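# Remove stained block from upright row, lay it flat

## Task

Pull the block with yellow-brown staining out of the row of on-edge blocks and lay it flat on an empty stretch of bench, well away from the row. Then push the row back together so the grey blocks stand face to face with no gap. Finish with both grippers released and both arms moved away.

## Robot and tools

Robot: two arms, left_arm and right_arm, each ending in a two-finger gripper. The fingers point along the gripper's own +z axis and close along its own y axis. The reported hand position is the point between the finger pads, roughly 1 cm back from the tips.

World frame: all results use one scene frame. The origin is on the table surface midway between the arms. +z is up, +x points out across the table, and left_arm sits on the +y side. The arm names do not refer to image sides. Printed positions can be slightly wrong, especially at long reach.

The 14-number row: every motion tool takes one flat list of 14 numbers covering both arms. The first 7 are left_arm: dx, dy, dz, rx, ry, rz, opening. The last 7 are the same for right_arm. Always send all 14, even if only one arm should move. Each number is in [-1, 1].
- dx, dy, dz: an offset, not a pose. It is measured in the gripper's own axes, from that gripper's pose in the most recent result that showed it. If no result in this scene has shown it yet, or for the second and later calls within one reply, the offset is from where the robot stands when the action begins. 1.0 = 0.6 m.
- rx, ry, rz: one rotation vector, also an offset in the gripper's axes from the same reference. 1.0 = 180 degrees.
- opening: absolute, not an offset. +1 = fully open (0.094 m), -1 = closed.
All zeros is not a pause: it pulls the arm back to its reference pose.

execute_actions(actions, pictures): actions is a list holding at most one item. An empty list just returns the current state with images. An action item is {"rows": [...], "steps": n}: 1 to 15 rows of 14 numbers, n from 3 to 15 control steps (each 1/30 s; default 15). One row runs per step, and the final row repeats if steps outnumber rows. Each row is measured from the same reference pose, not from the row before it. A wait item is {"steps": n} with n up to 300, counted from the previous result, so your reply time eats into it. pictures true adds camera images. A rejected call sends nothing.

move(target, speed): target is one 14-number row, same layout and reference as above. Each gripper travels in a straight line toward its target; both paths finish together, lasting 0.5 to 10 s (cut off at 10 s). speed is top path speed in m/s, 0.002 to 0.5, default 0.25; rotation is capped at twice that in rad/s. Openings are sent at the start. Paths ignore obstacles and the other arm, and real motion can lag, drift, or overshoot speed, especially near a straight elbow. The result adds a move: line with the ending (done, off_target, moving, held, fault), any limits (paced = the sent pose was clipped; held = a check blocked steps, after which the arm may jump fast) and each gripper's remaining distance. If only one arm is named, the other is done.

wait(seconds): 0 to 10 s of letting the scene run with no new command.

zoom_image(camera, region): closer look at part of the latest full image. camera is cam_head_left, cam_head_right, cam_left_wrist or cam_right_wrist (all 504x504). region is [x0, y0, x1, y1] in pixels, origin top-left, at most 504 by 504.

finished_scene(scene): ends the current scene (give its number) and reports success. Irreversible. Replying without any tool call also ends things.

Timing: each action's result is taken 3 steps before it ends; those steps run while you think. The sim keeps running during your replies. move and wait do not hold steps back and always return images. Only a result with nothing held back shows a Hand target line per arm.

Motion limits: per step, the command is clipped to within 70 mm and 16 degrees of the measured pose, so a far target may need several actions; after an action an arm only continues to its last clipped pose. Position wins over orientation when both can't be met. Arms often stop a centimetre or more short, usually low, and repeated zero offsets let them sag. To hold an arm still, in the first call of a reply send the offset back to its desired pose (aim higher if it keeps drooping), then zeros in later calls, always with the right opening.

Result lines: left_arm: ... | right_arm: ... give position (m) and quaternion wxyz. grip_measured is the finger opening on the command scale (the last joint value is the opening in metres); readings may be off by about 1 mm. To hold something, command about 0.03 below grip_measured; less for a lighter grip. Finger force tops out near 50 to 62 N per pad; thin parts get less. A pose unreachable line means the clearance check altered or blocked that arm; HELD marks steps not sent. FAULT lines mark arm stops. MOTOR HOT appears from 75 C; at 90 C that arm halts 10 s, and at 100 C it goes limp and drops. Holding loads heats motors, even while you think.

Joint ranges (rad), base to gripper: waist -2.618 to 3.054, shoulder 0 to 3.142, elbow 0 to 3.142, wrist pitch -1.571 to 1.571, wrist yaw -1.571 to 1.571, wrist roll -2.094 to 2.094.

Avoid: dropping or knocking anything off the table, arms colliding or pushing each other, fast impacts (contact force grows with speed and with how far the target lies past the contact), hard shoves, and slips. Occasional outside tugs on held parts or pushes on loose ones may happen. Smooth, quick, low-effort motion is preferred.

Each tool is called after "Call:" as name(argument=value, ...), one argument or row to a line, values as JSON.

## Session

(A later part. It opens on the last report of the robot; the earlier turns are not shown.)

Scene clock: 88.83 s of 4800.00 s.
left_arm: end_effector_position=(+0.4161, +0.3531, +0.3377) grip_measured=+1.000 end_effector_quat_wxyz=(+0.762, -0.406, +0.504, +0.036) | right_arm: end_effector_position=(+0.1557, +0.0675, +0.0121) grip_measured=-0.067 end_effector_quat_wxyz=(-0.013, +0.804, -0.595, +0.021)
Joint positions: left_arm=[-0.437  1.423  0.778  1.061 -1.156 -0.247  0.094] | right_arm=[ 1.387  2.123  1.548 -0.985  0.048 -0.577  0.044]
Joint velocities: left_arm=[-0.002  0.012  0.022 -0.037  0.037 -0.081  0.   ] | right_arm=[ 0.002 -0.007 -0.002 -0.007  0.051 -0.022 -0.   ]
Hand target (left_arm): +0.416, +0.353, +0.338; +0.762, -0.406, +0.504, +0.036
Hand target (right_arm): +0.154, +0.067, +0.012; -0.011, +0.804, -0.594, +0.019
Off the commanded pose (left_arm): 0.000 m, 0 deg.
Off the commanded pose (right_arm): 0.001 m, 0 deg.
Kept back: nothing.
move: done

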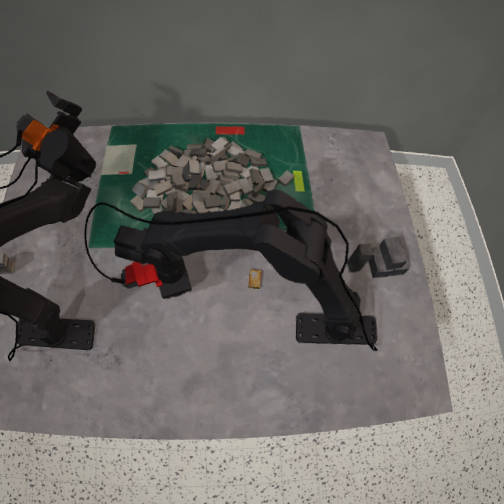

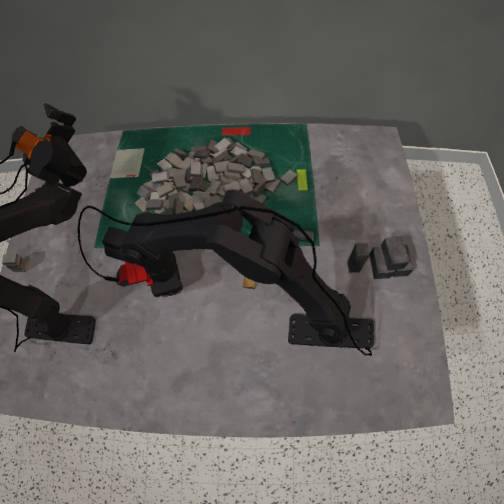

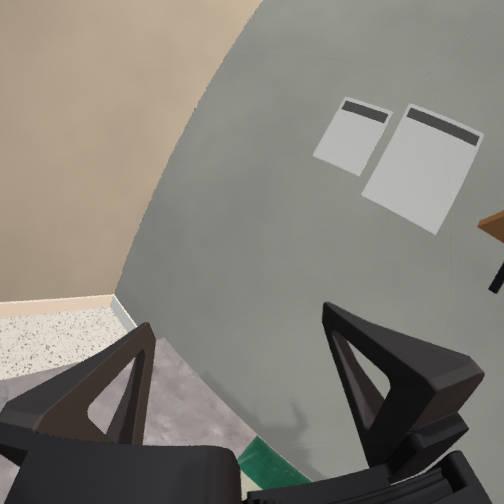

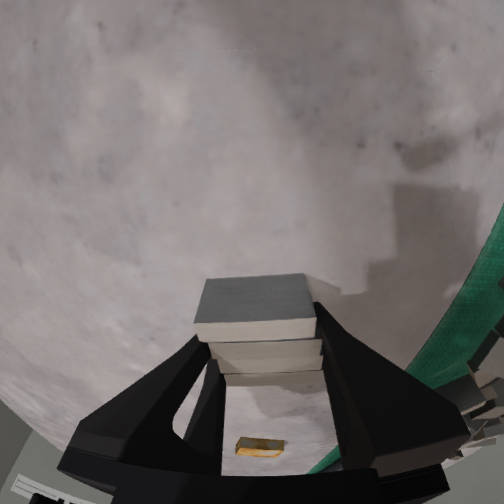

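Call:
move(
  target=[0,0,0,0,0,0,1,0,0,0,0,0,0,1],
)

Call:
move(
  target=[0,0,0,0,0,0,1,0,0,-0.17,0,0,0,1],
  speed=0.1,
)

Scene clock: 89.77 s of 4800.00 s.
left_arm: end_effector_position=(+0.4161, +0.3531, +0.3377) grip_measured=+1.000 end_effector_quat_wxyz=(+0.762, -0.406, +0.504, +0.036) | right_arm: end_effector_position=(+0.1557, +0.0675, +0.0121) grip_measured=+1.000 end_effector_quat_wxyz=(-0.013, +0.804, -0.595, +0.021)
Joint positions: left_arm=[-0.437  1.423  0.778  1.061 -1.156 -0.247  0.094] | right_arm=[ 1.387  2.123  1.548 -0.985  0.048 -0.577  0.094]
Joint velocities: left_arm=[-0.007 -0.012 -0.022 -0.007  0.007 -0.007  0.   ] | right_arm=[-0.002 -0.002  0.002 -0.022 -0.022 -0.007  0.   ]
Hand target (left_arm): +0.416, +0.353, +0.338; +0.762, -0.406, +0.504, +0.036
Hand target (right_arm): +0.156, +0.067, +0.012; -0.013, +0.804, -0.595, +0.021
Off the commanded pose (left_arm): 0.000 m, 0 deg.
Off the commanded pose (right_arm): 0.000 m, 0 deg.
Kept back: nothing.
move: done

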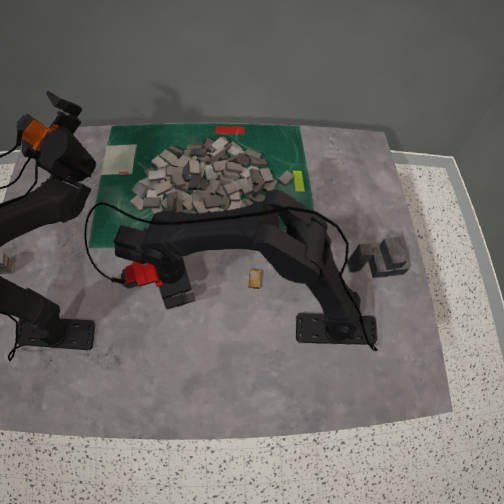

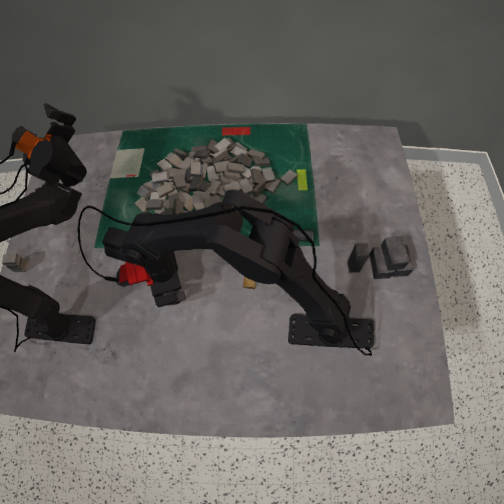

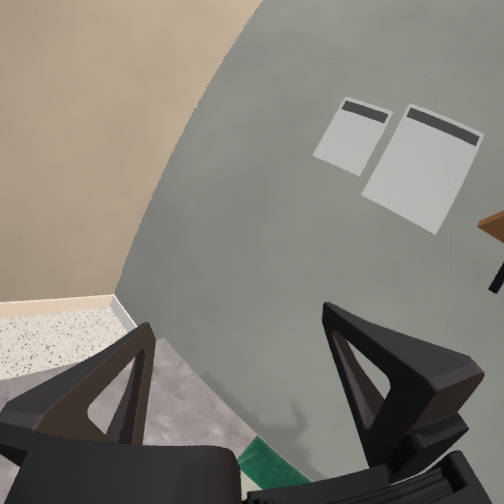

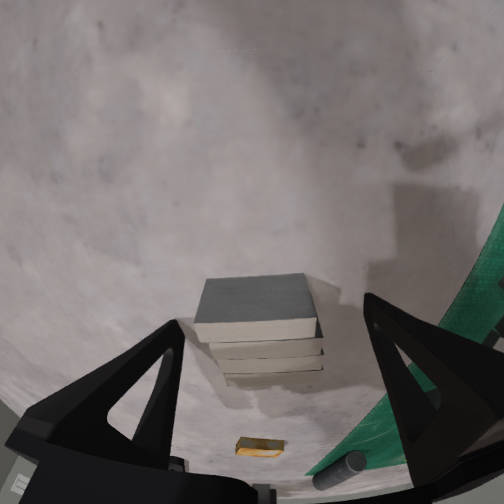

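Scene clock: 91.37 s of 4800.00 s.
left_arm: end_effector_position=(+0.4161, +0.3531, +0.3377) grip_measured=+1.000 end_effector_quat_wxyz=(+0.762, -0.406, +0.504, +0.036) | right_arm: end_effector_position=(+0.1548, +0.0642, +0.1001) grip_measured=+1.000 end_effector_quat_wxyz=(-0.000, +0.804, -0.594, +0.026)
Joint positions: left_arm=[-0.437  1.423  0.778  1.061 -1.156 -0.247  0.094] | right_arm=[ 1.387  2.077  1.832 -1.343  0.048 -0.577  0.094]
Joint velocities: left_arm=[-0.012 -0.017  0.007 -0.051  0.007 -0.037  0.   ] | right_arm=[ 0.012 -0.007  0.007 -0.066 -0.007 -0.051  0.   ]
Hand target (left_arm): +0.416, +0.353, +0.338; +0.762, -0.406, +0.504, +0.036
Hand target (right_arm): +0.152, +0.067, +0.114; -0.013, +0.804, -0.595, +0.021
Off the commanded pose (left_arm): 0.000 m, 0 deg.
Off the commanded pose (right_arm): 0.015 m, 2 deg.
Kept back: nothing.
move: off_target (right_arm)

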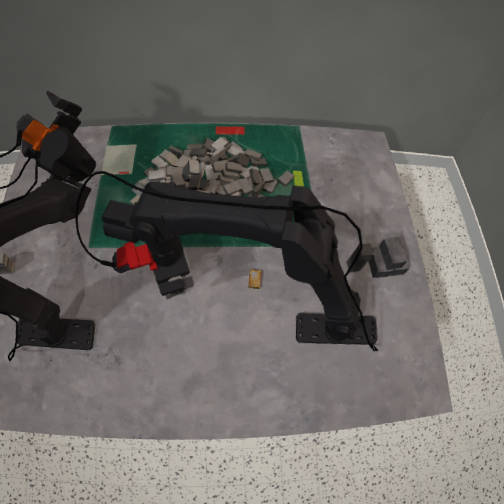

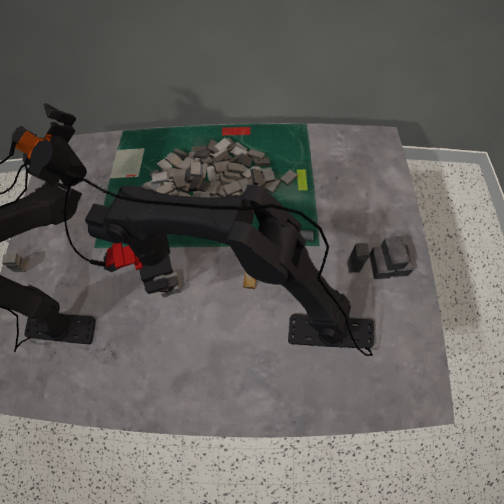

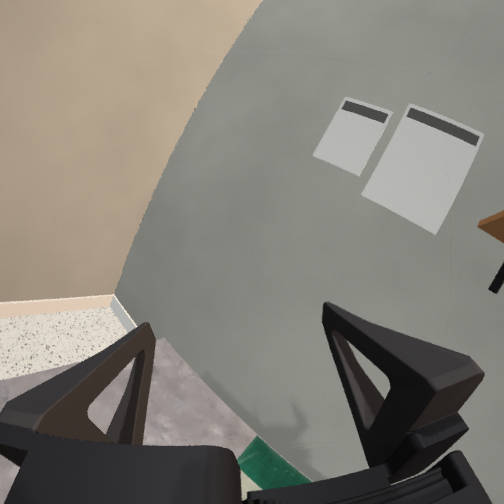

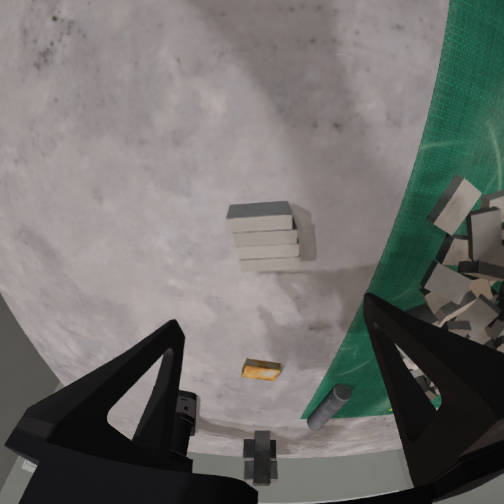

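Good. Move clear.

Call:
move(
  target=[0,0,0,0,0,0,1,0.4,0,-0.05,0,0,0,1],
)

Call:
finished_scene(
  scene=1,
)

Scene clock: 93.23 s of 4800.00 s.
left_arm: end_effector_position=(+0.4161, +0.3531, +0.3377) grip_measured=+1.000 end_effector_quat_wxyz=(+0.762, -0.406, +0.504, +0.036) | right_arm: end_effector_position=(+0.2337, -0.1586, +0.1373) grip_measured=+1.000 end_effector_quat_wxyz=(-0.003, +0.802, -0.596, +0.030)
Joint positions: left_arm=[-0.437  1.423  0.778  1.061 -1.156 -0.247  0.094] | right_arm=[ 0.805  1.467  1.243 -1.327  0.058 -1.155  0.094]
Joint velocities: left_arm=[-0.022 -0.007 -0.022 -0.051  0.051  0.007  0.   ] | right_arm=[-0.017 -0.002  0.002  0.037  0.007  0.022  0.   ]
Hand target (left_arm): +0.416, +0.353, +0.338; +0.762, -0.406, +0.504, +0.036
Hand target (right_arm): +0.226, -0.164, +0.136; +0.004, +0.804, -0.594, +0.023
Off the commanded pose (left_arm): 0.000 m, 0 deg.
Off the commanded pose (right_arm): 0.012 m, 1 deg.
Kept back: nothing.
move: off_target (right_arm)

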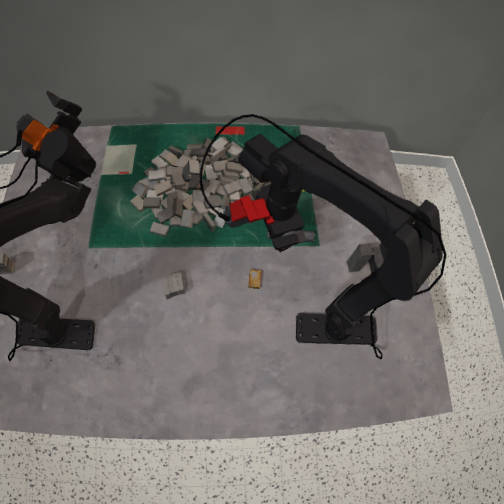

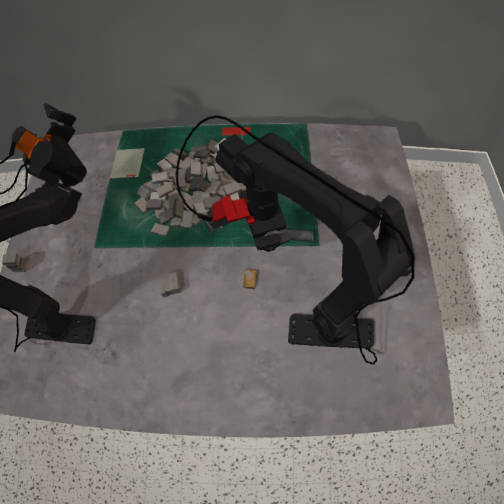

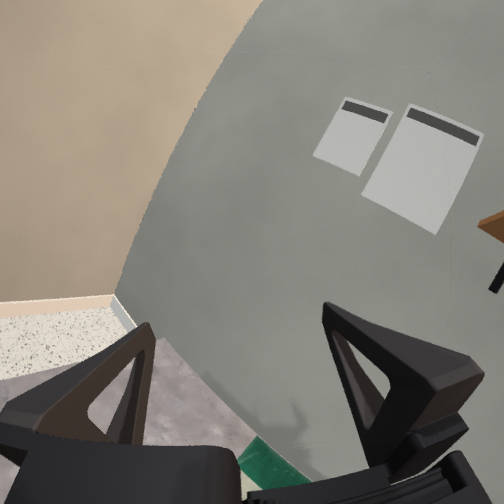

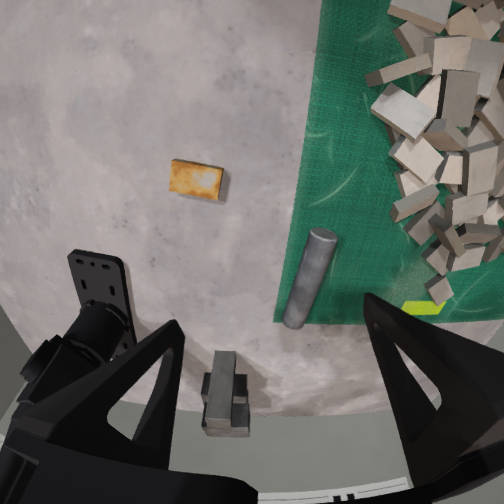

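The scene is finished: the task was done.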